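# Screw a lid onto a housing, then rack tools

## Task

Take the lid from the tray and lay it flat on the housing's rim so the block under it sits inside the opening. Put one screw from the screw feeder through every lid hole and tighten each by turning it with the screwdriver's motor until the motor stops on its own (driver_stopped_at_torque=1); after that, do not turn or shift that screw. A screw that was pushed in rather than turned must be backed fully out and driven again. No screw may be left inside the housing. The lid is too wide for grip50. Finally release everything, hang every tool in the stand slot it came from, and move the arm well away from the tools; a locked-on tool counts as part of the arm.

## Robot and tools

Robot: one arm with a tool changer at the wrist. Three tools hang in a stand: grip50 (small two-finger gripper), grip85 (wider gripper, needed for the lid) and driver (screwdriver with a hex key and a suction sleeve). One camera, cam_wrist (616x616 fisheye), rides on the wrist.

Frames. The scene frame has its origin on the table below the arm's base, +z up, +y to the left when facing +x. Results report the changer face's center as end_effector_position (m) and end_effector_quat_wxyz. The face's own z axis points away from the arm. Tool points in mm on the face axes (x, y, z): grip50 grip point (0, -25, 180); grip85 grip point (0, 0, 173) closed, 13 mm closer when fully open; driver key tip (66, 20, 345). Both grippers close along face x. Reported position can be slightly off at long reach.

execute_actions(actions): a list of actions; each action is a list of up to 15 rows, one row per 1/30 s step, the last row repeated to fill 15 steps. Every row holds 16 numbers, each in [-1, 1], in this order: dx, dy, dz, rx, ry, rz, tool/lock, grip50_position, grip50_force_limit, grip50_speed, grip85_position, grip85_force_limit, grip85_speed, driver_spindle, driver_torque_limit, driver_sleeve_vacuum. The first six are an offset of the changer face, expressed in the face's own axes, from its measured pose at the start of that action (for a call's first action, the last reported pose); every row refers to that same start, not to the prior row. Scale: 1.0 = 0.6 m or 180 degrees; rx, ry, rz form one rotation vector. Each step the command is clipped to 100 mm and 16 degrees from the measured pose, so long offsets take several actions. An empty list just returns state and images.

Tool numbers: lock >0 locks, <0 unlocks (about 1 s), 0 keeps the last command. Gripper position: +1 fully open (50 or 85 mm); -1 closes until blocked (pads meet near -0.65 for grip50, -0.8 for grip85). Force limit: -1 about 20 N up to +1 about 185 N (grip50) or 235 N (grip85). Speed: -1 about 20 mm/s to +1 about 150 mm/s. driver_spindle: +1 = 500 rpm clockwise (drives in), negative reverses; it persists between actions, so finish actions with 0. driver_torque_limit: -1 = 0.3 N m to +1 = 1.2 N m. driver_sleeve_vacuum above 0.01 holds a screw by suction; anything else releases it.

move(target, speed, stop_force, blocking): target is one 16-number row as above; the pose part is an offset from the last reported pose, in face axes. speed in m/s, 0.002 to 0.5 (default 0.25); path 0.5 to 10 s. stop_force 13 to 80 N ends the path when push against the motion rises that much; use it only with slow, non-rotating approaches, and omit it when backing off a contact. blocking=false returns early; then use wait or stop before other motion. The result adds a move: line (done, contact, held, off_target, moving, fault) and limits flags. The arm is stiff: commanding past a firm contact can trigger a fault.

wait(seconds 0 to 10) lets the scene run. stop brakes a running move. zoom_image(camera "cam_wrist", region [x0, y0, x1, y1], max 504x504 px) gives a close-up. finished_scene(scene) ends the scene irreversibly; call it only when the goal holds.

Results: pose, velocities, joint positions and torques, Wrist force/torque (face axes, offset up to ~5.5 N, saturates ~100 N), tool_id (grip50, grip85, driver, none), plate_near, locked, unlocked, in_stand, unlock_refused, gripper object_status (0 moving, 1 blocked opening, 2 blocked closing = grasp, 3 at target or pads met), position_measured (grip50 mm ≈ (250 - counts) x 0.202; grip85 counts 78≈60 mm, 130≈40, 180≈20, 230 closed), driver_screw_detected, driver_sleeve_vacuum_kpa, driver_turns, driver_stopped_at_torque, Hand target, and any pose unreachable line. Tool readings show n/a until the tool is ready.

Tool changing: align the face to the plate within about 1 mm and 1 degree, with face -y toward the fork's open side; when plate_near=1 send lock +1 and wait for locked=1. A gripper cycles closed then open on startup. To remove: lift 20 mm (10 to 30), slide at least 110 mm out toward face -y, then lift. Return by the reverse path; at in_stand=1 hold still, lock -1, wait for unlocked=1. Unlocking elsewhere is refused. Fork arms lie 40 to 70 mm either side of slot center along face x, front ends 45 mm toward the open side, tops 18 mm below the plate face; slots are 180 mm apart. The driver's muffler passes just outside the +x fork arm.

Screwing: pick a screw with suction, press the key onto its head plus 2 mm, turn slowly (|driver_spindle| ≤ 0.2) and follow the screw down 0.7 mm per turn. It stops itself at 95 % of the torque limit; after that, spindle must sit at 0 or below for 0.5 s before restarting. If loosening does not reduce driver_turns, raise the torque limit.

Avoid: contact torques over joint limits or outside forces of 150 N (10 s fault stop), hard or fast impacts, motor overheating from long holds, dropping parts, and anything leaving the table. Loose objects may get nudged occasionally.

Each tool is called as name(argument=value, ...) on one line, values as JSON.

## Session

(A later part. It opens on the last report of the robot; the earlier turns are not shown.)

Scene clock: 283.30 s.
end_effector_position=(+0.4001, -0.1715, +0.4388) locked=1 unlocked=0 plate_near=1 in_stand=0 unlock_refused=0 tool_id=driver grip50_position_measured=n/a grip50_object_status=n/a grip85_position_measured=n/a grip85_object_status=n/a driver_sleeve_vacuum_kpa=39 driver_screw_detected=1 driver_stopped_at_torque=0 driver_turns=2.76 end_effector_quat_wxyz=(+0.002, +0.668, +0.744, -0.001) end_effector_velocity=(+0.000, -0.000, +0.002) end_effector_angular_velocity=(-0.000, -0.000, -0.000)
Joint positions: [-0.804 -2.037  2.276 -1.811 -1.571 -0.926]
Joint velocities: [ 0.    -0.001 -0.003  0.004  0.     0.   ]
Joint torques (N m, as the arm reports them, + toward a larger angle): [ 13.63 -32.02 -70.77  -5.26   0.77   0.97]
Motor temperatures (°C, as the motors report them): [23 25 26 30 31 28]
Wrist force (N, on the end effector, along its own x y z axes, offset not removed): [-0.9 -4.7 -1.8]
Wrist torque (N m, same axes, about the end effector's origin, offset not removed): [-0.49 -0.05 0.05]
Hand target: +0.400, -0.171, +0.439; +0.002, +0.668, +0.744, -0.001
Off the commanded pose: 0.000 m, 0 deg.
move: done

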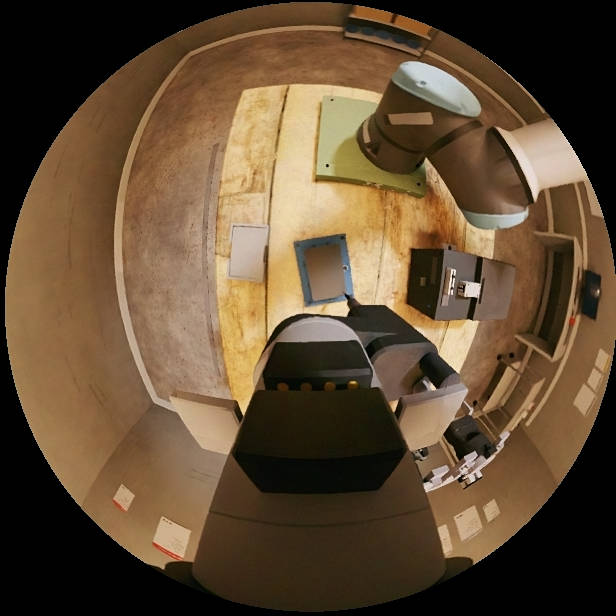

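move(target=[0.0008,0,0.0245,0,0,0,0,0,0,0,0,0,0,0,0,1], speed=0.006)

execute_actions(actions=[[[0,0.001,0,0,0,0,0,0,0,0,0,0,0,0,0,1]]])

execute_actions(actions=[[[-0.001,0,0,0,0,0,0,0,0,0,0,0,0,0,0,1]]])

Scene clock: 292.43 s.
end_effector_position=(+0.4001, -0.1710, +0.4242) locked=1 unlocked=0 plate_near=1 in_stand=0 unlock_refused=0 tool_id=driver grip50_position_measured=n/a grip50_object_status=n/a grip85_position_measured=n/a grip85_object_status=n/a driver_sleeve_vacuum_kpa=39 driver_screw_detected=1 driver_stopped_at_torque=0 driver_turns=2.76 end_effector_quat_wxyz=(+0.002, +0.668, +0.744, -0.001) end_effector_velocity=(+0.000, +0.000, -0.001) end_effector_angular_velocity=(+0.000, -0.001, -0.000)
Joint positions: [-0.803 -2.03   2.299 -1.842 -1.571 -0.925]
Joint velocities: [-0.     0.     0.001 -0.002  0.001 -0.   ]
Joint torques (N m, as the arm reports them, + toward a larger angle): [ 17.8   -6.78 -49.61 -10.95   0.77   1.83]
Motor temperatures (°C, as the motors report them): [23 25 26 30 31 28]
Wrist force (N, on the end effector, along its own x y z axes, offset not removed): [1.1 -0.8 -2.3]
Wrist torque (N m, same axes, about the end effector's origin, offset not removed): [-0.18 0.07 0.08]
Hand target: +0.400, -0.171, +0.424; +0.002, +0.668, +0.744, -0.001
Off the commanded pose: 0.000 m, 0 deg.
move: done

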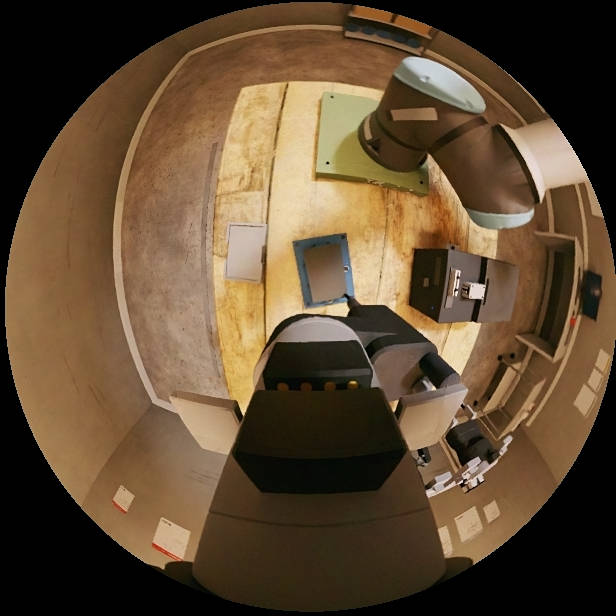

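Scene clock: 292.93 s.
end_effector_position=(+0.4007, -0.1710, +0.4242) locked=1 unlocked=0 plate_near=1 in_stand=0 unlock_refused=0 tool_id=driver grip50_position_measured=n/a grip50_object_status=n/a grip85_position_measured=n/a grip85_object_status=n/a driver_sleeve_vacuum_kpa=39 driver_screw_detected=1 driver_stopped_at_torque=0 driver_turns=2.76 end_effector_quat_wxyz=(+0.002, +0.668, +0.744, -0.001) end_effector_velocity=(-0.000, +0.000, -0.001) end_effector_angular_velocity=(+0.001, +0.000, +0.001)
Joint positions: [-0.802 -2.029  2.298 -1.842 -1.571 -0.924]
Joint velocities: [ 0.     0.     0.001 -0.     0.    -0.001]
Joint torques (N m, as the arm reports them, + toward a larger angle): [ 18.42  -5.05 -68.93 -10.68   0.45   1.74]
Motor temperatures (°C, as the motors report them): [23 25 26 30 31 28]
Wrist force (N, on the end effector, along its own x y z axes, offset not removed): [2.0 -2.0 -4.2]
Wrist torque (N m, same axes, about the end effector's origin, offset not removed): [-0.28 0.10 0.08]
Hand target: +0.401, -0.171, +0.424; +0.002, +0.668, +0.744, -0.001
Off the commanded pose: 0.000 m, 0 deg.

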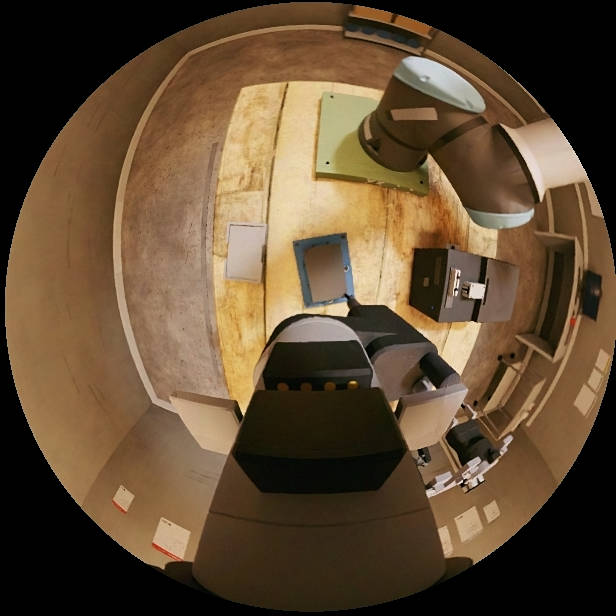

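Scene clock: 293.43 s.
end_effector_position=(+0.4008, -0.1715, +0.4242) locked=1 unlocked=0 plate_near=1 in_stand=0 unlock_refused=0 tool_id=driver grip50_position_measured=n/a grip50_object_status=n/a grip85_position_measured=n/a grip85_object_status=n/a driver_sleeve_vacuum_kpa=38 driver_screw_detected=1 driver_stopped_at_torque=0 driver_turns=2.76 end_effector_quat_wxyz=(+0.002, +0.668, +0.744, -0.001) end_effector_velocity=(+0.000, -0.000, +0.001) end_effector_angular_velocity=(-0.001, -0.000, +0.000)
Joint positions: [-0.803 -2.028  2.298 -1.842 -1.571 -0.925]
Joint velocities: [-0.    -0.    -0.001 -0.    -0.001 -0.   ]
Joint torques (N m, as the arm reports them, + toward a larger angle): [-15.14  -4.21 -67.03 -11.06   0.44  -1.42]
Motor temperatures (°C, as the motors report them): [23 25 26 30 31 28]
Wrist force (N, on the end effector, along its own x y z axes, offset not removed): [2.2 -2.5 -8.2]
Wrist torque (N m, same axes, about the end effector's origin, offset not removed): [-0.35 0.30 0.14]
Hand target: +0.401, -0.172, +0.424; +0.002, +0.668, +0.744, -0.001
Off the commanded pose: 0.000 m, 0 deg.

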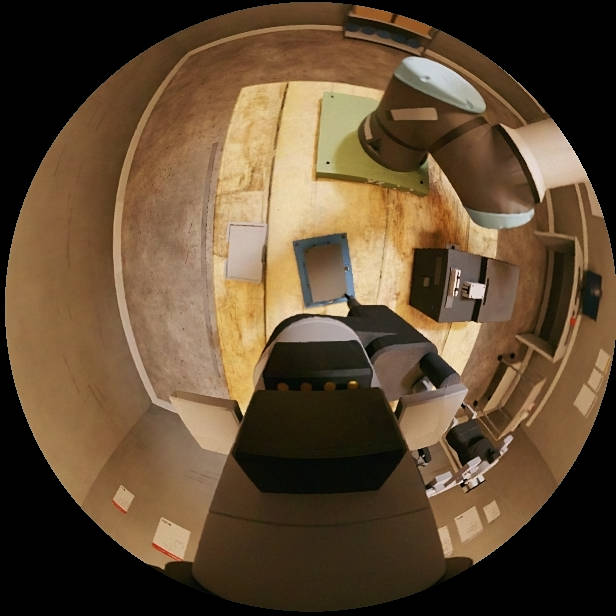

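execute_actions(actions=[[[0,0,-0.005,0,0,0,0,0,0,0,0,0,0,0,0,1]],[[-0.0011,-0.0006,0,0,0,0,0,0,0,0,0,0,0,0,0,1]],[[0,0,0.003,0,0,0,0,0,0,0,0,0,0,0,0,1]],[[0,0,0.003,0,0,0,0,0,0,0,0,0,0,0,0,1]]])

execute_actions(actions=[[[0,0,-0.006,0,0,0,0,0,0,0,0,0,0,0,0,1]],[[0.0004,-0.0015,0,0,0,0,0,0,0,0,0,0,0,0,0,1]],[[0,0,0.003,0,0,0,0,0,0,0,0,0,0,0,0,1]],[[0,0,0.003,0,0,0,0,0,0,0,0,0,0,0,0,1]]])

execute_actions(actions=[[[0,0,-0.006,0,0,0,0,0,0,0,0,0,0,0,0,1]],[[0.0013,-0.0002,0,0,0,0,0,0,0,0,0,0,0,0,0,1]],[[0,0,0.003,0,0,0,0,0,0,0,0,0,0,0,0,1]],[[0,0,0.003,0,0,0,0,0,0,0,0,0,0,0,0,1]]])

Scene clock: 307.73 s.
end_effector_position=(+0.4005, -0.1722, +0.4236) locked=1 unlocked=0 plate_near=1 in_stand=0 unlock_refused=0 tool_id=driver grip50_position_measured=n/a grip50_object_status=n/a grip85_position_measured=n/a grip85_object_status=n/a driver_sleeve_vacuum_kpa=36 driver_screw_detected=1 driver_stopped_at_torque=0 driver_turns=2.76 end_effector_quat_wxyz=(+0.002, +0.668, +0.744, -0.001) end_effector_velocity=(-0.000, -0.000, -0.000) end_effector_angular_velocity=(+0.000, -0.000, +0.000)
Joint positions: [-0.804 -2.028  2.299 -1.844 -1.571 -0.927]
Joint velocities: [-0.  0.  0. -0.  0. -0.]
Joint torques (N m, as the arm reports them, + toward a larger angle): [-15.04  -7.02 -53.13 -11.2    1.28  -1.41]
Motor temperatures (°C, as the motors report them): [23 25 26 30 31 28]
Wrist force (N, on the end effector, along its own x y z axes, offset not removed): [-0.2 -4.3 1.3]
Wrist torque (N m, same axes, about the end effector's origin, offset not removed): [-0.52 -0.22 0.05]
Hand target: +0.401, -0.172, +0.424; +0.002, +0.668, +0.744, -0.001
Off the commanded pose: 0.000 m, 0 deg.

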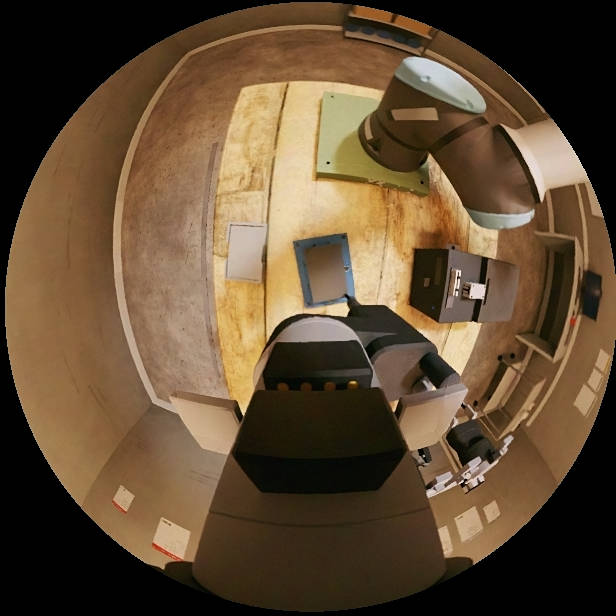

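Scene clock: 309.73 s.
end_effector_position=(+0.3996, -0.1721, +0.4236) locked=1 unlocked=0 plate_near=1 in_stand=0 unlock_refused=0 tool_id=driver grip50_position_measured=n/a grip50_object_status=n/a grip85_position_measured=n/a grip85_object_status=n/a driver_sleeve_vacuum_kpa=39 driver_screw_detected=1 driver_stopped_at_torque=0 driver_turns=2.76 end_effector_quat_wxyz=(+0.002, +0.668, +0.744, -0.001) end_effector_velocity=(-0.000, -0.000, -0.000) end_effector_angular_velocity=(-0.001, +0.001, -0.001)
Joint positions: [-0.806 -2.03   2.3   -1.843 -1.571 -0.928]
Joint velocities: [-0.     0.     0.    -0.001 -0.001  0.   ]
Joint torques (N m, as the arm reports them, + toward a larger angle): [-14.39  -5.14 -50.76 -10.8    1.73  -1.51]
Motor temperatures (°C, as the motors report them): [23 25 26 30 31 28]
Wrist force (N, on the end effector, along its own x y z axes, offset not removed): [-0.6 0.5 -4.1]
Wrist torque (N m, same axes, about the end effector's origin, offset not removed): [-0.23 0.26 0.00]
Hand target: +0.400, -0.172, +0.424; +0.002, +0.668, +0.744, -0.001
Off the commanded pose: 0.000 m, 0 deg.

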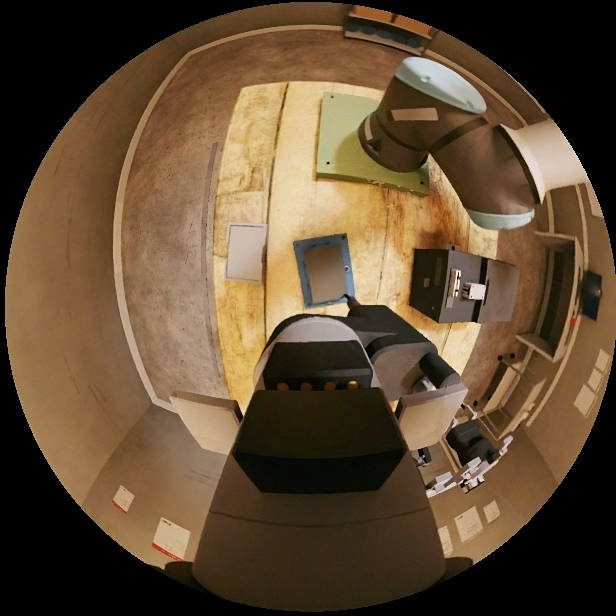

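Scene clock: 311.73 s.
end_effector_position=(+0.3994, -0.1714, +0.4236) locked=1 unlocked=0 plate_near=1 in_stand=0 unlock_refused=0 tool_id=driver grip50_position_measured=n/a grip50_object_status=n/a grip85_position_measured=n/a grip85_object_status=n/a driver_sleeve_vacuum_kpa=39 driver_screw_detected=1 driver_stopped_at_torque=0 driver_turns=2.76 end_effector_quat_wxyz=(+0.002, +0.668, +0.744, -0.001) end_effector_velocity=(-0.000, +0.000, -0.000) end_effector_angular_velocity=(+0.001, +0.000, +0.000)
Joint positions: [-0.805 -2.031  2.301 -1.842 -1.571 -0.927]
Joint velocities: [ 0.     0.     0.001  0.     0.    -0.   ]
Joint torques (N m, as the arm reports them, + toward a larger angle): [ 13.4   -5.1  -48.99 -10.25   1.17   1.44]
Motor temperatures (°C, as the motors report them): [23 25 26 30 31 28]
Wrist force (N, on the end effector, along its own x y z axes, offset not removed): [1.7 -2.8 -6.3]
Wrist torque (N m, same axes, about the end effector's origin, offset not removed): [-0.47 -0.01 0.04]
Hand target: +0.399, -0.171, +0.424; +0.002, +0.668, +0.744, -0.001
Off the commanded pose: 0.000 m, 0 deg.

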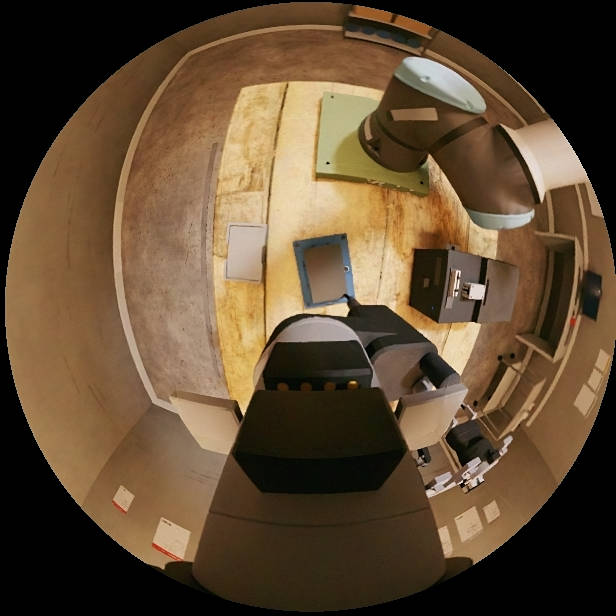

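First was in. Aim (0.4008,−0.1725).

execute_actions(actions=[[[0,0,-0.006,0,0,0,0,0,0,0,0,0,0,0,0,1]],[[-0.0021,0.0021,0,0,0,0,0,0,0,0,0,0,0,0,0,1]],[[0,0,0.003,0,0,0,0,0,0,0,0,0,0,0,0,1]],[[0,0,0.003,0,0,0,0,0,0,0,0,0,0,0,0,1]]])

Scene clock: 319.87 s.
end_effector_position=(+0.4007, -0.1725, +0.4236) locked=1 unlocked=0 plate_near=1 in_stand=0 unlock_refused=0 tool_id=driver grip50_position_measured=n/a grip50_object_status=n/a grip85_position_measured=n/a grip85_object_status=n/a driver_sleeve_vacuum_kpa=39 driver_screw_detected=1 driver_stopped_at_torque=0 driver_turns=2.76 end_effector_quat_wxyz=(+0.002, +0.668, +0.744, -0.001) end_effector_velocity=(+0.000, -0.000, +0.000) end_effector_angular_velocity=(+0.000, -0.001, -0.001)
Joint positions: [-0.804 -2.027  2.299 -1.844 -1.571 -0.927]
Joint velocities: [-0.     0.    -0.    -0.001  0.001  0.   ]
Joint torques (N m, as the arm reports them, + toward a larger angle): [ 15.77  -4.99 -52.72 -11.13   1.85   2.12]
Motor temperatures (°C, as the motors report them): [23 25 26 30 31 28]
Wrist force (N, on the end effector, along its own x y z axes, offset not removed): [-0.8 -2.0 -1.8]
Wrist torque (N m, same axes, about the end effector's origin, offset not removed): [-0.20 -0.06 0.11]
Hand target: +0.401, -0.172, +0.424; +0.002, +0.668, +0.744, -0.001
Off the commanded pose: 0.000 m, 0 deg.

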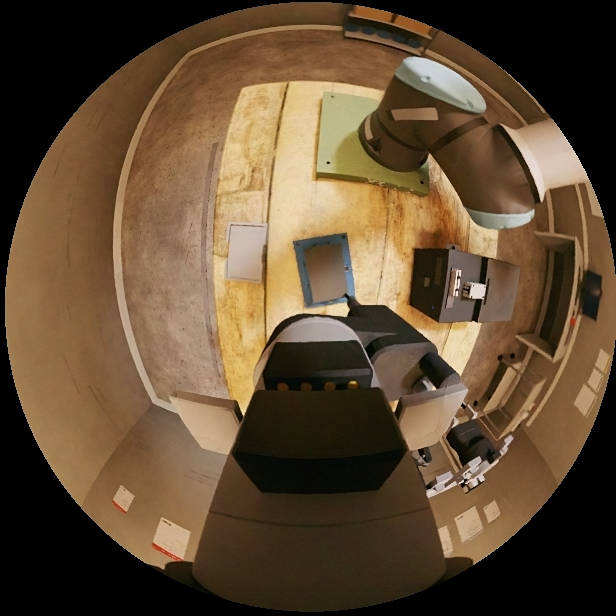

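move(target=[0,0,0.019,0,0,0,0,0,0,0,0,0,0,0.3,0,1], speed=0.002, stop_force=20)

Scene clock: 330.53 s.
end_effector_position=(+0.4008, -0.1725, +0.4122) locked=1 unlocked=0 plate_near=1 in_stand=0 unlock_refused=0 tool_id=driver grip50_position_measured=n/a grip50_object_status=n/a grip85_position_measured=n/a grip85_object_status=n/a driver_sleeve_vacuum_kpa=40 driver_screw_detected=1 driver_stopped_at_torque=1 driver_turns=14.06 end_effector_quat_wxyz=(+0.002, +0.668, +0.744, -0.001) end_effector_velocity=(+0.000, +0.000, -0.000) end_effector_angular_velocity=(+0.000, -0.000, +0.001)
Joint positions: [-0.804 -2.02   2.316 -1.868 -1.571 -0.926]
Joint velocities: [ 0.001  0.     0.    -0.001  0.    -0.   ]
Joint torques (N m, as the arm reports them, + toward a larger angle): [ 14.72  -4.85 -47.57  -9.42   1.38   1.56]
Motor temperatures (°C, as the motors report them): [23 25 26 30 31 28]
Wrist force (N, on the end effector, along its own x y z axes, offset not removed): [1.5 -0.6 -5.0]
Wrist torque (N m, same axes, about the end effector's origin, offset not removed): [-0.80 0.10 0.22]
Hand target: +0.401, -0.173, +0.412; +0.002, +0.668, +0.744, -0.001
Off the commanded pose: 0.000 m, 0 deg.
move: done

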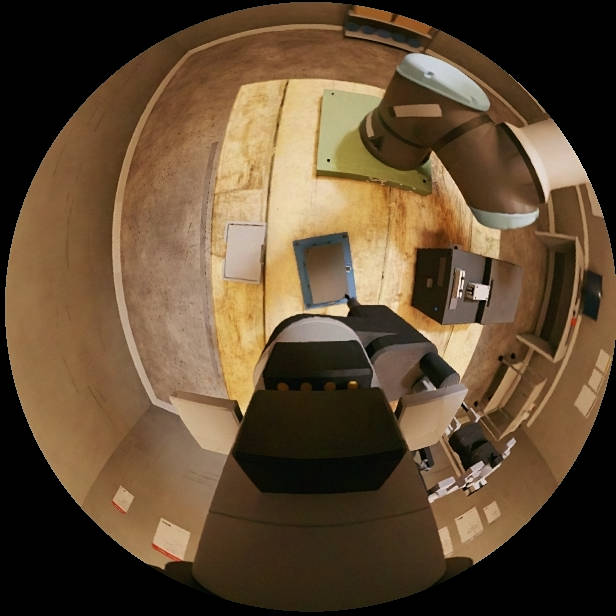

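move(target=[0,0,-0.04,0,0,0,0,0,0,0,0,0,0,0,0,0], speed=0.03)

move(target=[0.22,-0.03,-0.17,0,0,0,0,0,0,0,0,0,0,0,0,0], speed=0.15)

move(target=[0.1395,-0.018,0,0,0,0,0,0,0,0,0,0,0,0,0,0], speed=0.1)

zoom_image(camera="cam_wrist", region=[325,275,365,315])

Scene clock: 340.80 s.
end_effector_position=(+0.4007, -0.1724, +0.4361) locked=1 unlocked=0 plate_near=1 in_stand=0 unlock_refused=0 tool_id=driver grip50_position_measured=n/a grip50_object_status=n/a grip85_position_measured=n/a grip85_object_status=n/a driver_sleeve_vacuum_kpa=0 driver_screw_detected=0 driver_stopped_at_torque=1 driver_turns=14.06 end_effector_quat_wxyz=(+0.002, +0.668, +0.744, -0.001) end_effector_velocity=(+0.000, -0.000, +0.002) end_effector_angular_velocity=(+0.000, -0.001, +0.000)
Joint positions: [-0.804 -2.034  2.28  -1.818 -1.571 -0.926]
Joint velocities: [-0.    -0.001 -0.003  0.003  0.001 -0.   ]
Joint torques (N m, as the arm reports them, + toward a larger angle): [  9.   -29.33 -70.11  -4.31   1.49   0.49]
Motor temperatures (°C, as the motors report them): [23 25 26 30 31 28]
Wrist force (N, on the end effector, along its own x y z axes, offset not removed): [-3.4 -0.4 0.5]
Wrist torque (N m, same axes, about the end effector's origin, offset not removed): [-0.23 0.08 0.07]
Hand target: +0.401, -0.172, +0.436; +0.002, +0.668, +0.744, -0.001
Off the commanded pose: 0.000 m, 0 deg.
move: done

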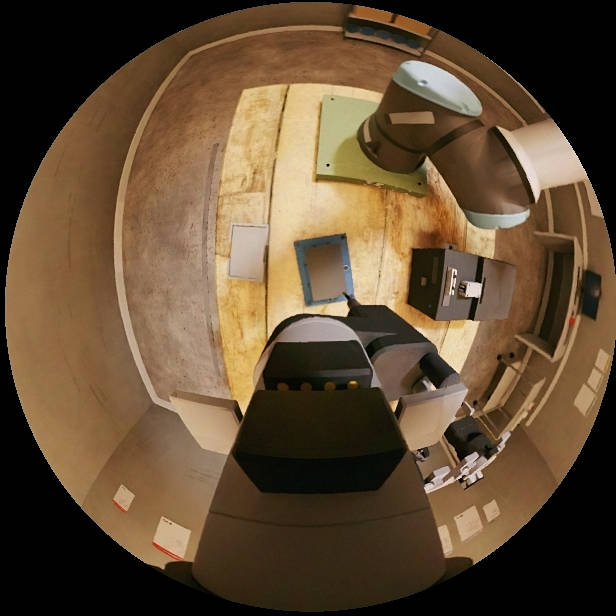

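Scene clock: 342.43 s.
end_effector_position=(+0.3683, -0.0428, +0.5373) locked=1 unlocked=0 plate_near=1 in_stand=0 unlock_refused=0 tool_id=driver grip50_position_measured=n/a grip50_object_status=n/a grip85_position_measured=n/a grip85_object_status=n/a driver_sleeve_vacuum_kpa=0 driver_screw_detected=0 driver_stopped_at_torque=1 driver_turns=14.06 end_effector_quat_wxyz=(+0.002, +0.668, +0.744, -0.001) end_effector_velocity=(-0.000, +0.001, +0.002) end_effector_angular_velocity=(-0.000, +0.000, +0.000)
Joint positions: [-0.594 -2.206  2.175 -1.542 -1.571 -0.716]
Joint velocities: [ 0.004 -0.001 -0.002  0.003 -0.     0.004]
Joint torques (N m, as the arm reports them, + toward a larger angle): [ 17.04 -15.62 -70.08  -4.69  -2.22   1.57]
Motor temperatures (°C, as the motors report them): [23 25 26 30 31 28]
Wrist force (N, on the end effector, along its own x y z axes, offset not removed): [-1.4 -1.4 1.8]
Wrist torque (N m, same axes, about the end effector's origin, offset not removed): [-0.19 -0.03 0.15]
Hand target: +0.368, -0.043, +0.537; +0.002, +0.668, +0.744, -0.001
Off the commanded pose: 0.000 m, 0 deg.
move: done

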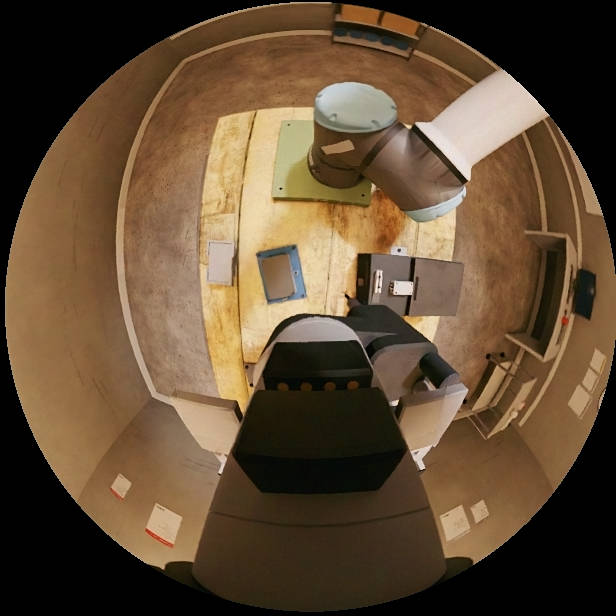

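Scene clock: 343.73 s.
end_effector_position=(+0.3485, +0.0391, +0.5369) locked=1 unlocked=0 plate_near=1 in_stand=0 unlock_refused=0 tool_id=driver grip50_position_measured=n/a grip50_object_status=n/a grip85_position_measured=n/a grip85_object_status=n/a driver_sleeve_vacuum_kpa=0 driver_screw_detected=0 driver_stopped_at_torque=1 driver_turns=14.06 end_effector_quat_wxyz=(+0.002, +0.668, +0.744, -0.001) end_effector_velocity=(-0.000, +0.002, -0.000) end_effector_angular_velocity=(-0.001, +0.001, -0.001)
Joint positions: [-0.398 -2.252  2.191 -1.511 -1.572 -0.52 ]
Joint velocities: [ 0.006 -0.     0.     0.    -0.001  0.006]
Joint torques (N m, as the arm reports them, + toward a larger angle): [ 18.39 -13.23 -55.    -5.24  -1.96   1.6 ]
Motor temperatures (°C, as the motors report them): [23 25 26 30 31 28]
Wrist force (N, on the end effector, along its own x y z axes, offset not removed): [-2.4 -0.8 1.6]
Wrist torque (N m, same axes, about the end effector's origin, offset not removed): [-0.16 -0.01 0.19]
Hand target: +0.348, +0.039, +0.537; +0.002, +0.668, +0.744, -0.001
Off the commanded pose: 0.000 m, 0 deg.
move: done

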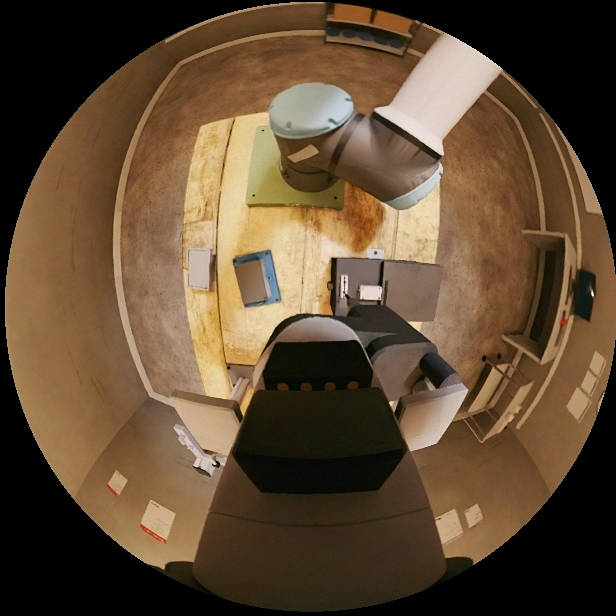

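Region (325, 275, 365, 315) of cam_wrist's 616x616 image, scaled by 12.600, with more detail than that image has.

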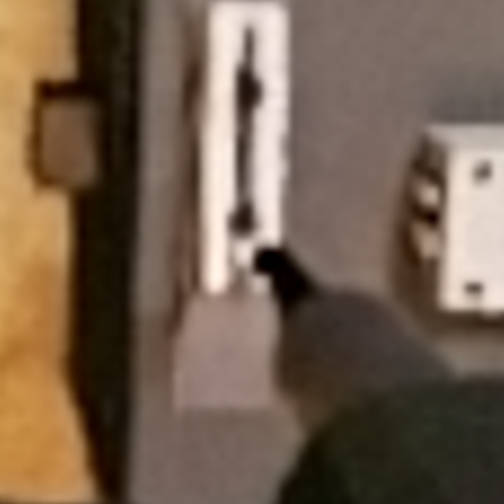

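move(target=[0,0,0.032,0,0,0,0,0,0,0,0,0,0,0,0,1], speed=0.02)

move(target=[0,0,0.0145,0,0,0,0,0,0,0,0,0,0,0.15,0,1], speed=0.004, stop_force=15)

execute_actions(actions=[[[0,0,0,0,0,0,0,0,0,0,0,0,0,0,0,1]]])

Scene clock: 353.63 s.
end_effector_position=(+0.3485, +0.0390, +0.5178) locked=1 unlocked=0 plate_near=1 in_stand=0 unlock_refused=0 tool_id=driver grip50_position_measured=n/a grip50_object_status=n/a grip85_position_measured=n/a grip85_object_status=n/a driver_sleeve_vacuum_kpa=14 driver_screw_detected=0 driver_stopped_at_torque=1 driver_turns=14.06 end_effector_quat_wxyz=(+0.002, +0.668, +0.744, -0.001) end_effector_velocity=(-0.000, -0.000, -0.002) end_effector_angular_velocity=(+0.000, +0.000, -0.001)
Joint positions: [-0.398 -2.254  2.225 -1.544 -1.572 -0.52 ]
Joint velocities: [-0.001 -0.     0.003 -0.002  0.     0.   ]
Joint torques (N m, as the arm reports them, + toward a larger angle): [-14.87 -13.51 -55.81 -11.1    3.15  -1.88]
Motor temperatures (°C, as the motors report them): [23 25 26 30 31 28]
Wrist force (N, on the end effector, along its own x y z axes, offset not removed): [-0.9 -0.6 -3.3]
Wrist torque (N m, same axes, about the end effector's origin, offset not removed): [-0.19 -0.11 0.14]
Hand target: +0.349, +0.039, +0.518; +0.002, +0.668, +0.744, -0.001
Off the commanded pose: 0.000 m, 0 deg.
move: done

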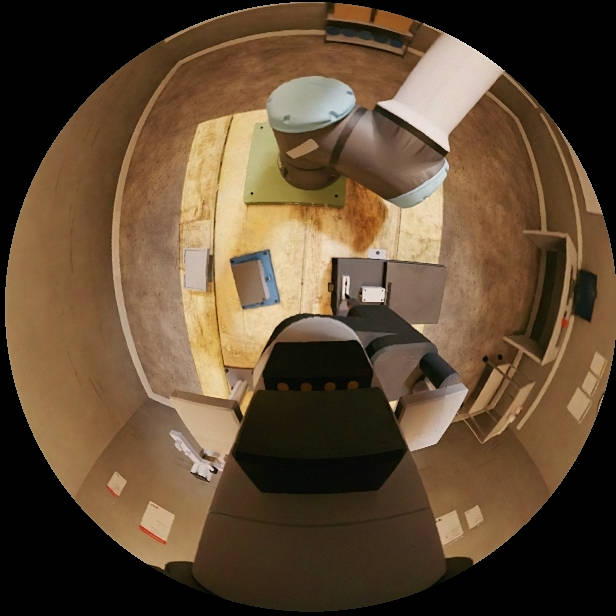

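Scene clock: 356.03 s.
end_effector_position=(+0.3485, +0.0389, +0.5092) locked=1 unlocked=0 plate_near=1 in_stand=0 unlock_refused=0 tool_id=driver grip50_position_measured=n/a grip50_object_status=n/a grip85_position_measured=n/a grip85_object_status=n/a driver_sleeve_vacuum_kpa=40 driver_screw_detected=1 driver_stopped_at_torque=0 driver_turns=17.03 end_effector_quat_wxyz=(+0.002, +0.668, +0.744, -0.001) end_effector_velocity=(-0.000, -0.000, -0.001) end_effector_angular_velocity=(+0.000, -0.000, +0.000)
Joint positions: [-0.398 -2.254  2.24  -1.558 -1.572 -0.52 ]
Joint velocities: [-0.    -0.     0.002 -0.001  0.    -0.001]
Joint torques (N m, as the arm reports them, + toward a larger angle): [-15.33 -11.82 -56.06 -14.02   2.25  -1.08]
Motor temperatures (°C, as the motors report them): [23 25 26 30 31 28]
Wrist force (N, on the end effector, along its own x y z axes, offset not removed): [2.1 -10.6 -2.8]
Wrist torque (N m, same axes, about the end effector's origin, offset not removed): [1.38 0.49 -0.29]
Hand target: +0.349, +0.039, +0.509; +0.002, +0.668, +0.744, -0.001
Off the commanded pose: 0.000 m, 0 deg.
move: done

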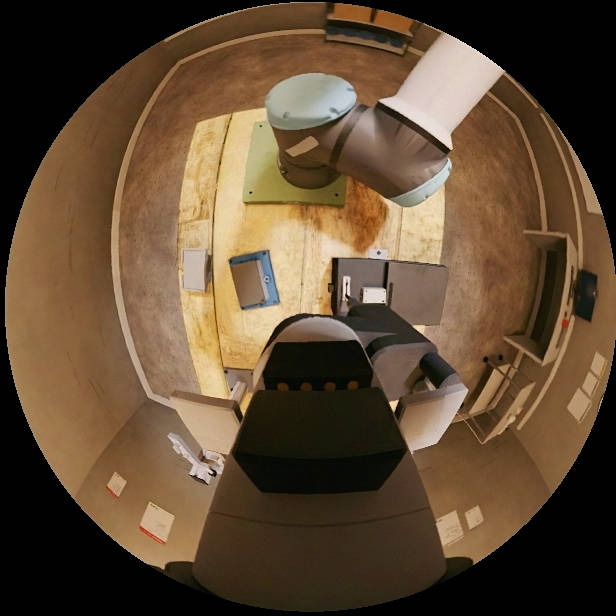

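Scene clock: 356.53 s.
end_effector_position=(+0.3485, +0.0389, +0.5092) locked=1 unlocked=0 plate_near=1 in_stand=0 unlock_refused=0 tool_id=driver grip50_position_measured=n/a grip50_object_status=n/a grip85_position_measured=n/a grip85_object_status=n/a driver_sleeve_vacuum_kpa=40 driver_screw_detected=1 driver_stopped_at_torque=0 driver_turns=17.03 end_effector_quat_wxyz=(+0.002, +0.668, +0.744, -0.001) end_effector_velocity=(-0.000, +0.000, -0.000) end_effector_angular_velocity=(+0.000, +0.001, -0.000)
Joint positions: [-0.398 -2.254  2.24  -1.558 -1.572 -0.52 ]
Joint velocities: [-0.  0.  0.  0.  0.  0.]
Joint torques (N m, as the arm reports them, + toward a larger angle): [-16.14 -11.38 -59.41 -12.67   2.02  -1.54]
Motor temperatures (°C, as the motors report them): [23 25 26 30 31 28]
Wrist force (N, on the end effector, along its own x y z axes, offset not removed): [0.3 -9.4 -3.0]
Wrist torque (N m, same axes, about the end effector's origin, offset not removed): [1.33 0.62 -0.20]
Hand target: +0.349, +0.039, +0.509; +0.002, +0.668, +0.744, -0.001
Off the commanded pose: 0.000 m, 0 deg.

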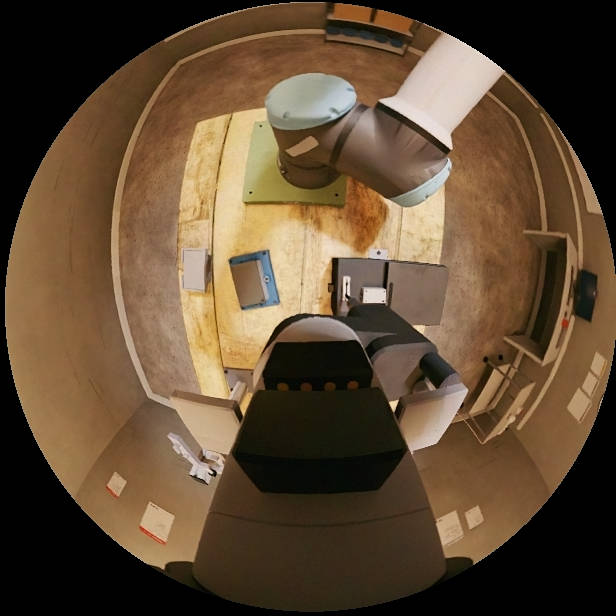

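execute_actions(actions=[[[0,-0.0008,0,0,0,0,0,0,0,0,0,0,0,0,0,1]]])

move(target=[0,0,-0.053,0,0,0,0,0,0,0,0,0,0,0,0,1], speed=0.03)

move(target=[-0.12,-0.02,0,0,0,0,0,0,0,0,0,0,0,0,0,1], speed=0.1)

move(target=[-0.3768,-0.0878,0.156,0,0,0,0,0,0,0,0,0,0,0,0,1], speed=0.12)

zoom_image(camera="cam_wrist", region=[325,275,365,315])

Scene clock: 367.17 s.
end_effector_position=(+0.3481, +0.0389, +0.5092) locked=1 unlocked=0 plate_near=1 in_stand=0 unlock_refused=0 tool_id=driver grip50_position_measured=n/a grip50_object_status=n/a grip85_position_measured=n/a grip85_object_status=n/a driver_sleeve_vacuum_kpa=40 driver_screw_detected=1 driver_stopped_at_torque=0 driver_turns=17.03 end_effector_quat_wxyz=(+0.002, +0.668, +0.744, -0.001) end_effector_velocity=(-0.000, -0.000, -0.000) end_effector_angular_velocity=(-0.000, +0.001, -0.001)
Joint positions: [-0.399 -2.255  2.241 -1.558 -1.572 -0.521]
Joint velocities: [-0.001 -0.     0.001  0.    -0.     0.   ]
Joint torques (N m, as the arm reports them, + toward a larger angle): [-14.52 -11.08 -53.16  -6.21   2.12  -1.3 ]
Motor temperatures (°C, as the motors report them): [23 25 26 30 31 28]
Wrist force (N, on the end effector, along its own x y z axes, offset not removed): [-0.4 -0.7 -1.5]
Wrist torque (N m, same axes, about the end effector's origin, offset not removed): [0.54 0.55 -0.08]
Hand target: +0.348, +0.039, +0.509; +0.002, +0.668, +0.744, -0.001
Off the commanded pose: 0.000 m, 0 deg.

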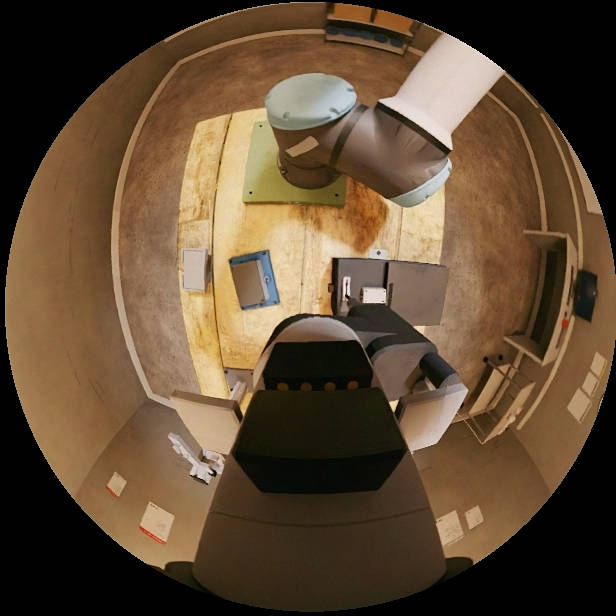

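Scene clock: 368.57 s.
end_effector_position=(+0.3480, +0.0390, +0.5408) locked=1 unlocked=0 plate_near=1 in_stand=0 unlock_refused=0 tool_id=driver grip50_position_measured=n/a grip50_object_status=n/a grip85_position_measured=n/a grip85_object_status=n/a driver_sleeve_vacuum_kpa=39 driver_screw_detected=1 driver_stopped_at_torque=0 driver_turns=17.03 end_effector_quat_wxyz=(+0.002, +0.668, +0.744, -0.001) end_effector_velocity=(-0.000, +0.000, +0.002) end_effector_angular_velocity=(+0.000, +0.001, +0.000)
Joint positions: [-0.399 -2.253  2.185 -1.504 -1.572 -0.521]
Joint velocities: [-0.     0.    -0.003  0.003 -0.    -0.001]
Joint torques (N m, as the arm reports them, + toward a larger angle): [  0.37  12.78 -71.41  -5.09   2.35   1.99]
Motor temperatures (°C, as the motors report them): [23 25 26 30 31 28]
Wrist force (N, on the end effector, along its own x y z axes, offset not removed): [-0.3 0.1 -0.1]
Wrist torque (N m, same axes, about the end effector's origin, offset not removed): [0.01 -0.15 0.16]
Hand target: +0.348, +0.039, +0.541; +0.002, +0.668, +0.744, -0.001
Off the commanded pose: 0.000 m, 0 deg.
move: done

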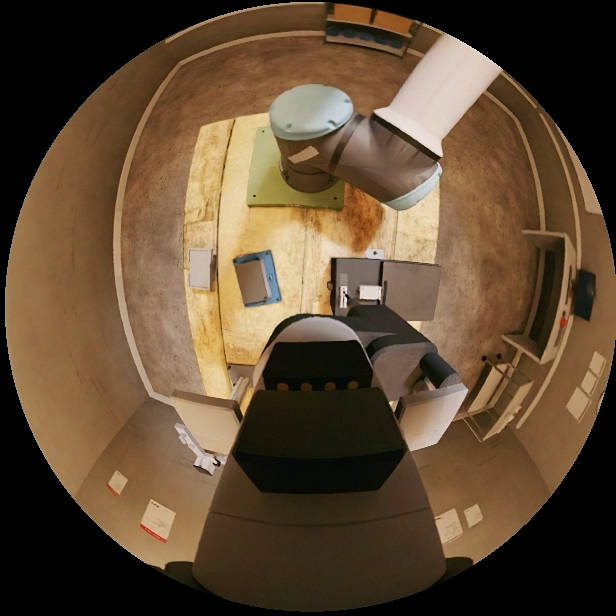

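Scene clock: 369.77 s.
end_effector_position=(+0.3439, -0.0337, +0.5411) locked=1 unlocked=0 plate_near=1 in_stand=0 unlock_refused=0 tool_id=driver grip50_position_measured=n/a grip50_object_status=n/a grip85_position_measured=n/a grip85_object_status=n/a driver_sleeve_vacuum_kpa=39 driver_screw_detected=1 driver_stopped_at_torque=0 driver_turns=17.03 end_effector_quat_wxyz=(+0.002, +0.668, +0.744, -0.001) end_effector_velocity=(-0.000, -0.002, +0.000) end_effector_angular_velocity=(-0.000, -0.001, +0.001)
Joint positions: [-0.615 -2.263  2.188 -1.497 -1.571 -0.737]
Joint velocities: [-0.006  0.    -0.    -0.001  0.    -0.007]
Joint torques (N m, as the arm reports them, + toward a larger angle): [-12.98  13.78 -73.03 -11.12   3.07  -1.96]
Motor temperatures (°C, as the motors report them): [23 25 26 30 31 28]
Wrist force (N, on the end effector, along its own x y z axes, offset not removed): [-2.1 -1.6 0.7]
Wrist torque (N m, same axes, about the end effector's origin, offset not removed): [-0.42 0.05 0.21]
Hand target: +0.344, -0.034, +0.541; +0.002, +0.668, +0.744, -0.001
Off the commanded pose: 0.000 m, 0 deg.
move: done

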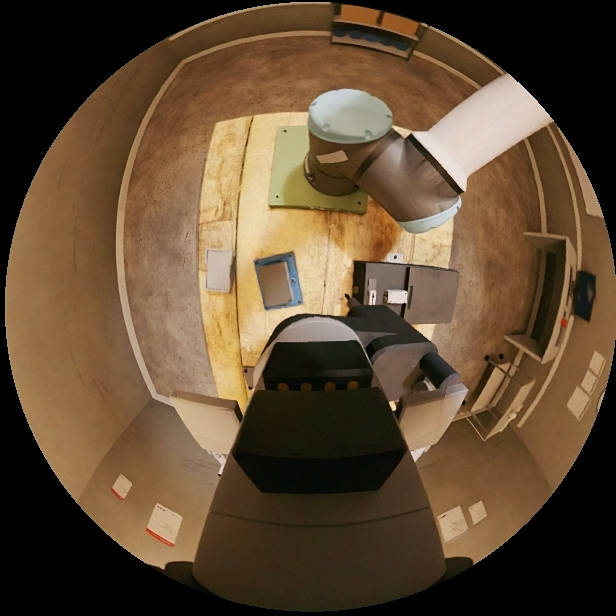

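Scene clock: 372.37 s.
end_effector_position=(+0.3162, -0.2645, +0.4485) locked=1 unlocked=0 plate_near=1 in_stand=0 unlock_refused=0 tool_id=driver grip50_position_measured=n/a grip50_object_status=n/a grip85_position_measured=n/a grip85_object_status=n/a driver_sleeve_vacuum_kpa=39 driver_screw_detected=1 driver_stopped_at_torque=0 driver_turns=17.03 end_effector_quat_wxyz=(+0.002, +0.668, +0.744, -0.001) end_effector_velocity=(-0.000, -0.002, -0.001) end_effector_angular_velocity=(-0.001, +0.000, +0.000)
Joint positions: [-1.12  -2.094  2.286 -1.764 -1.57  -1.242]
Joint velocities: [-0.002  0.003 -0.    -0.003 -0.    -0.002]
Joint torques (N m, as the arm reports them, + toward a larger angle): [-16.38  -0.92 -57.3  -10.5    2.59  -1.73]
Motor temperatures (°C, as the motors report them): [23 25 26 30 31 28]
Wrist force (N, on the end effector, along its own x y z axes, offset not removed): [-2.0 -2.3 1.0]
Wrist torque (N m, same axes, about the end effector's origin, offset not removed): [-0.33 0.04 0.14]
Hand target: +0.316, -0.265, +0.449; +0.002, +0.668, +0.744, -0.001
Off the commanded pose: 0.000 m, 0 deg.
move: done

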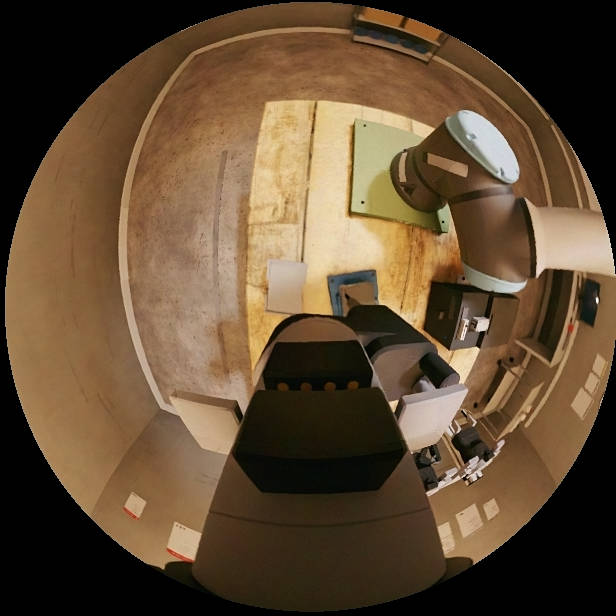

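Region (325, 275, 365, 315) of cam_wrist's 616x616 image, scaled by 12.600, with more detail than that image has.

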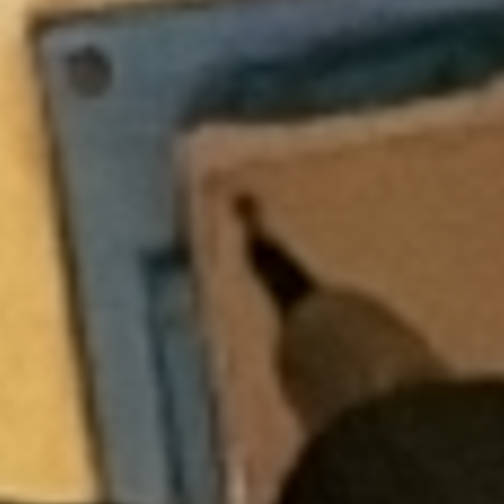

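move(target=[0.0023,-0.0009,0.033,0,0,0,0,0,0,0,0,0,0,0,0,1], speed=0.02)

move(target=[0,0,0.008,0,0,0,0,0,0,0,0,0,0,0,0,1], speed=0.004)

Scene clock: 378.40 s.
end_effector_position=(+0.3156, -0.2633, +0.4289) locked=1 unlocked=0 plate_near=1 in_stand=0 unlock_refused=0 tool_id=driver grip50_position_measured=n/a grip50_object_status=n/a grip85_position_measured=n/a grip85_object_status=n/a driver_sleeve_vacuum_kpa=39 driver_screw_detected=1 driver_stopped_at_torque=0 driver_turns=17.03 end_effector_quat_wxyz=(+0.002, +0.668, +0.744, -0.001) end_effector_velocity=(+0.000, -0.000, -0.001) end_effector_angular_velocity=(-0.001, -0.001, +0.000)
Joint positions: [-1.12  -2.088  2.319 -1.803 -1.57  -1.242]
Joint velocities: [ 0.     0.     0.002 -0.004 -0.     0.   ]
Joint torques (N m, as the arm reports them, + toward a larger angle): [ -1.28   0.79 -54.06 -10.72   2.99   2.04]
Motor temperatures (°C, as the motors report them): [23 25 26 30 31 28]
Wrist force (N, on the end effector, along its own x y z axes, offset not removed): [-0.1 -0.8 3.8]
Wrist torque (N m, same axes, about the end effector's origin, offset not removed): [-0.25 -0.26 0.09]
Hand target: +0.316, -0.263, +0.429; +0.002, +0.668, +0.744, -0.001
Off the commanded pose: 0.000 m, 0 deg.
move: done

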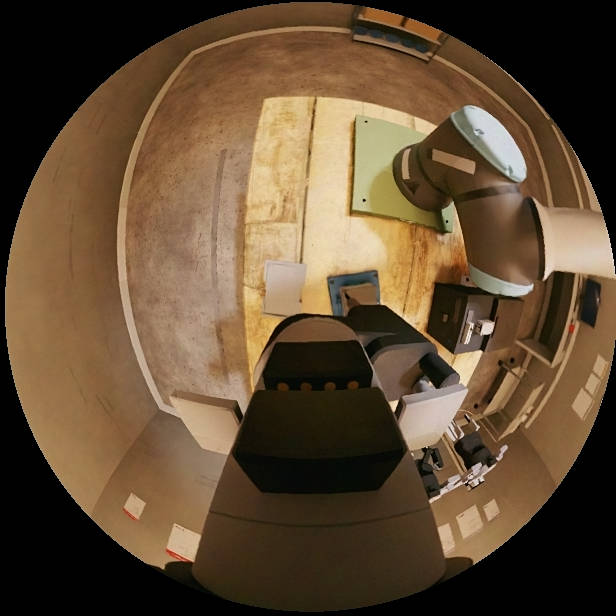

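Scene clock: 379.83 s.
end_effector_position=(+0.3156, -0.2634, +0.4242) locked=1 unlocked=0 plate_near=1 in_stand=0 unlock_refused=0 tool_id=driver grip50_position_measured=n/a grip50_object_status=n/a grip85_position_measured=n/a grip85_object_status=n/a driver_sleeve_vacuum_kpa=39 driver_screw_detected=1 driver_stopped_at_torque=0 driver_turns=17.03 end_effector_quat_wxyz=(+0.002, +0.668, +0.744, -0.001) end_effector_velocity=(+0.000, -0.000, -0.001) end_effector_angular_velocity=(+0.000, +0.000, +0.000)
Joint positions: [-1.12  -2.086  2.326 -1.813 -1.57  -1.242]
Joint velocities: [ 0.     0.     0.001 -0.001 -0.    -0.   ]
Joint torques (N m, as the arm reports them, + toward a larger angle): [ -1.56   0.62 -50.99 -10.27   2.51   1.82]
Motor temperatures (°C, as the motors report them): [23 25 26 30 31 28]
Wrist force (N, on the end effector, along its own x y z axes, offset not removed): [-0.7 -2.3 -4.2]
Wrist torque (N m, same axes, about the end effector's origin, offset not removed): [-0.42 0.16 0.18]
Hand target: +0.316, -0.263, +0.424; +0.002, +0.668, +0.744, -0.001
Off the commanded pose: 0.000 m, 0 deg.
move: done

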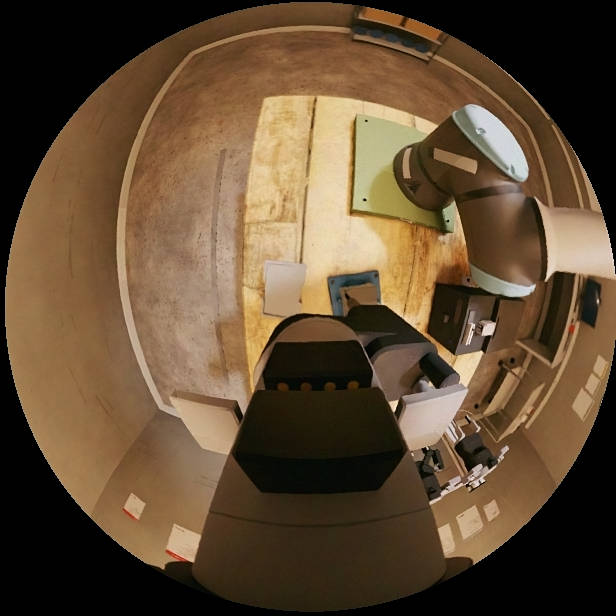

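execute_actions(actions=[[[0,0,-0.006,0,0,0,0,0,0,0,0,0,0,0,0,1]],[[0.0012,0,0,0,0,0,0,0,0,0,0,0,0,0,0,1]],[[0,0,0.003,0,0,0,0,0,0,0,0,0,0,0,0,1]],[[0,0,0.003,0,0,0,0,0,0,0,0,0,0,0,0,1]]])

Scene clock: 386.23 s.
end_effector_position=(+0.3155, -0.2627, +0.4242) locked=1 unlocked=0 plate_near=1 in_stand=0 unlock_refused=0 tool_id=driver grip50_position_measured=n/a grip50_object_status=n/a grip85_position_measured=n/a grip85_object_status=n/a driver_sleeve_vacuum_kpa=39 driver_screw_detected=1 driver_stopped_at_torque=0 driver_turns=17.03 end_effector_quat_wxyz=(+0.002, +0.668, +0.744, -0.001) end_effector_velocity=(+0.000, -0.000, -0.000) end_effector_angular_velocity=(+0.000, -0.000, +0.000)
Joint positions: [-1.119 -2.087  2.327 -1.812 -1.57  -1.241]
Joint velocities: [-0.     0.     0.    -0.001  0.    -0.   ]
Joint torques (N m, as the arm reports them, + toward a larger angle): [ 16.79  -1.55 -50.83 -10.8    2.36   1.66]
Motor temperatures (°C, as the motors report them): [23 25 26 30 31 28]
Wrist force (N, on the end effector, along its own x y z axes, offset not removed): [1.4 0.9 -4.8]
Wrist torque (N m, same axes, about the end effector's origin, offset not removed): [-0.16 0.00 0.13]
Hand target: +0.315, -0.263, +0.424; +0.002, +0.668, +0.744, -0.001
Off the commanded pose: 0.000 m, 0 deg.

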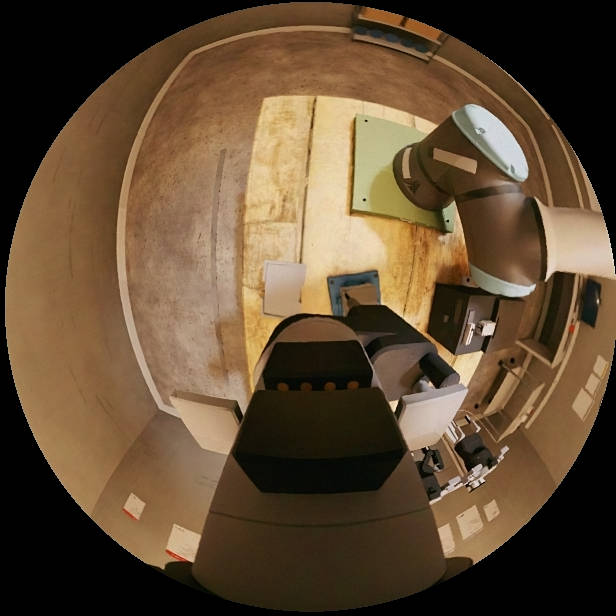

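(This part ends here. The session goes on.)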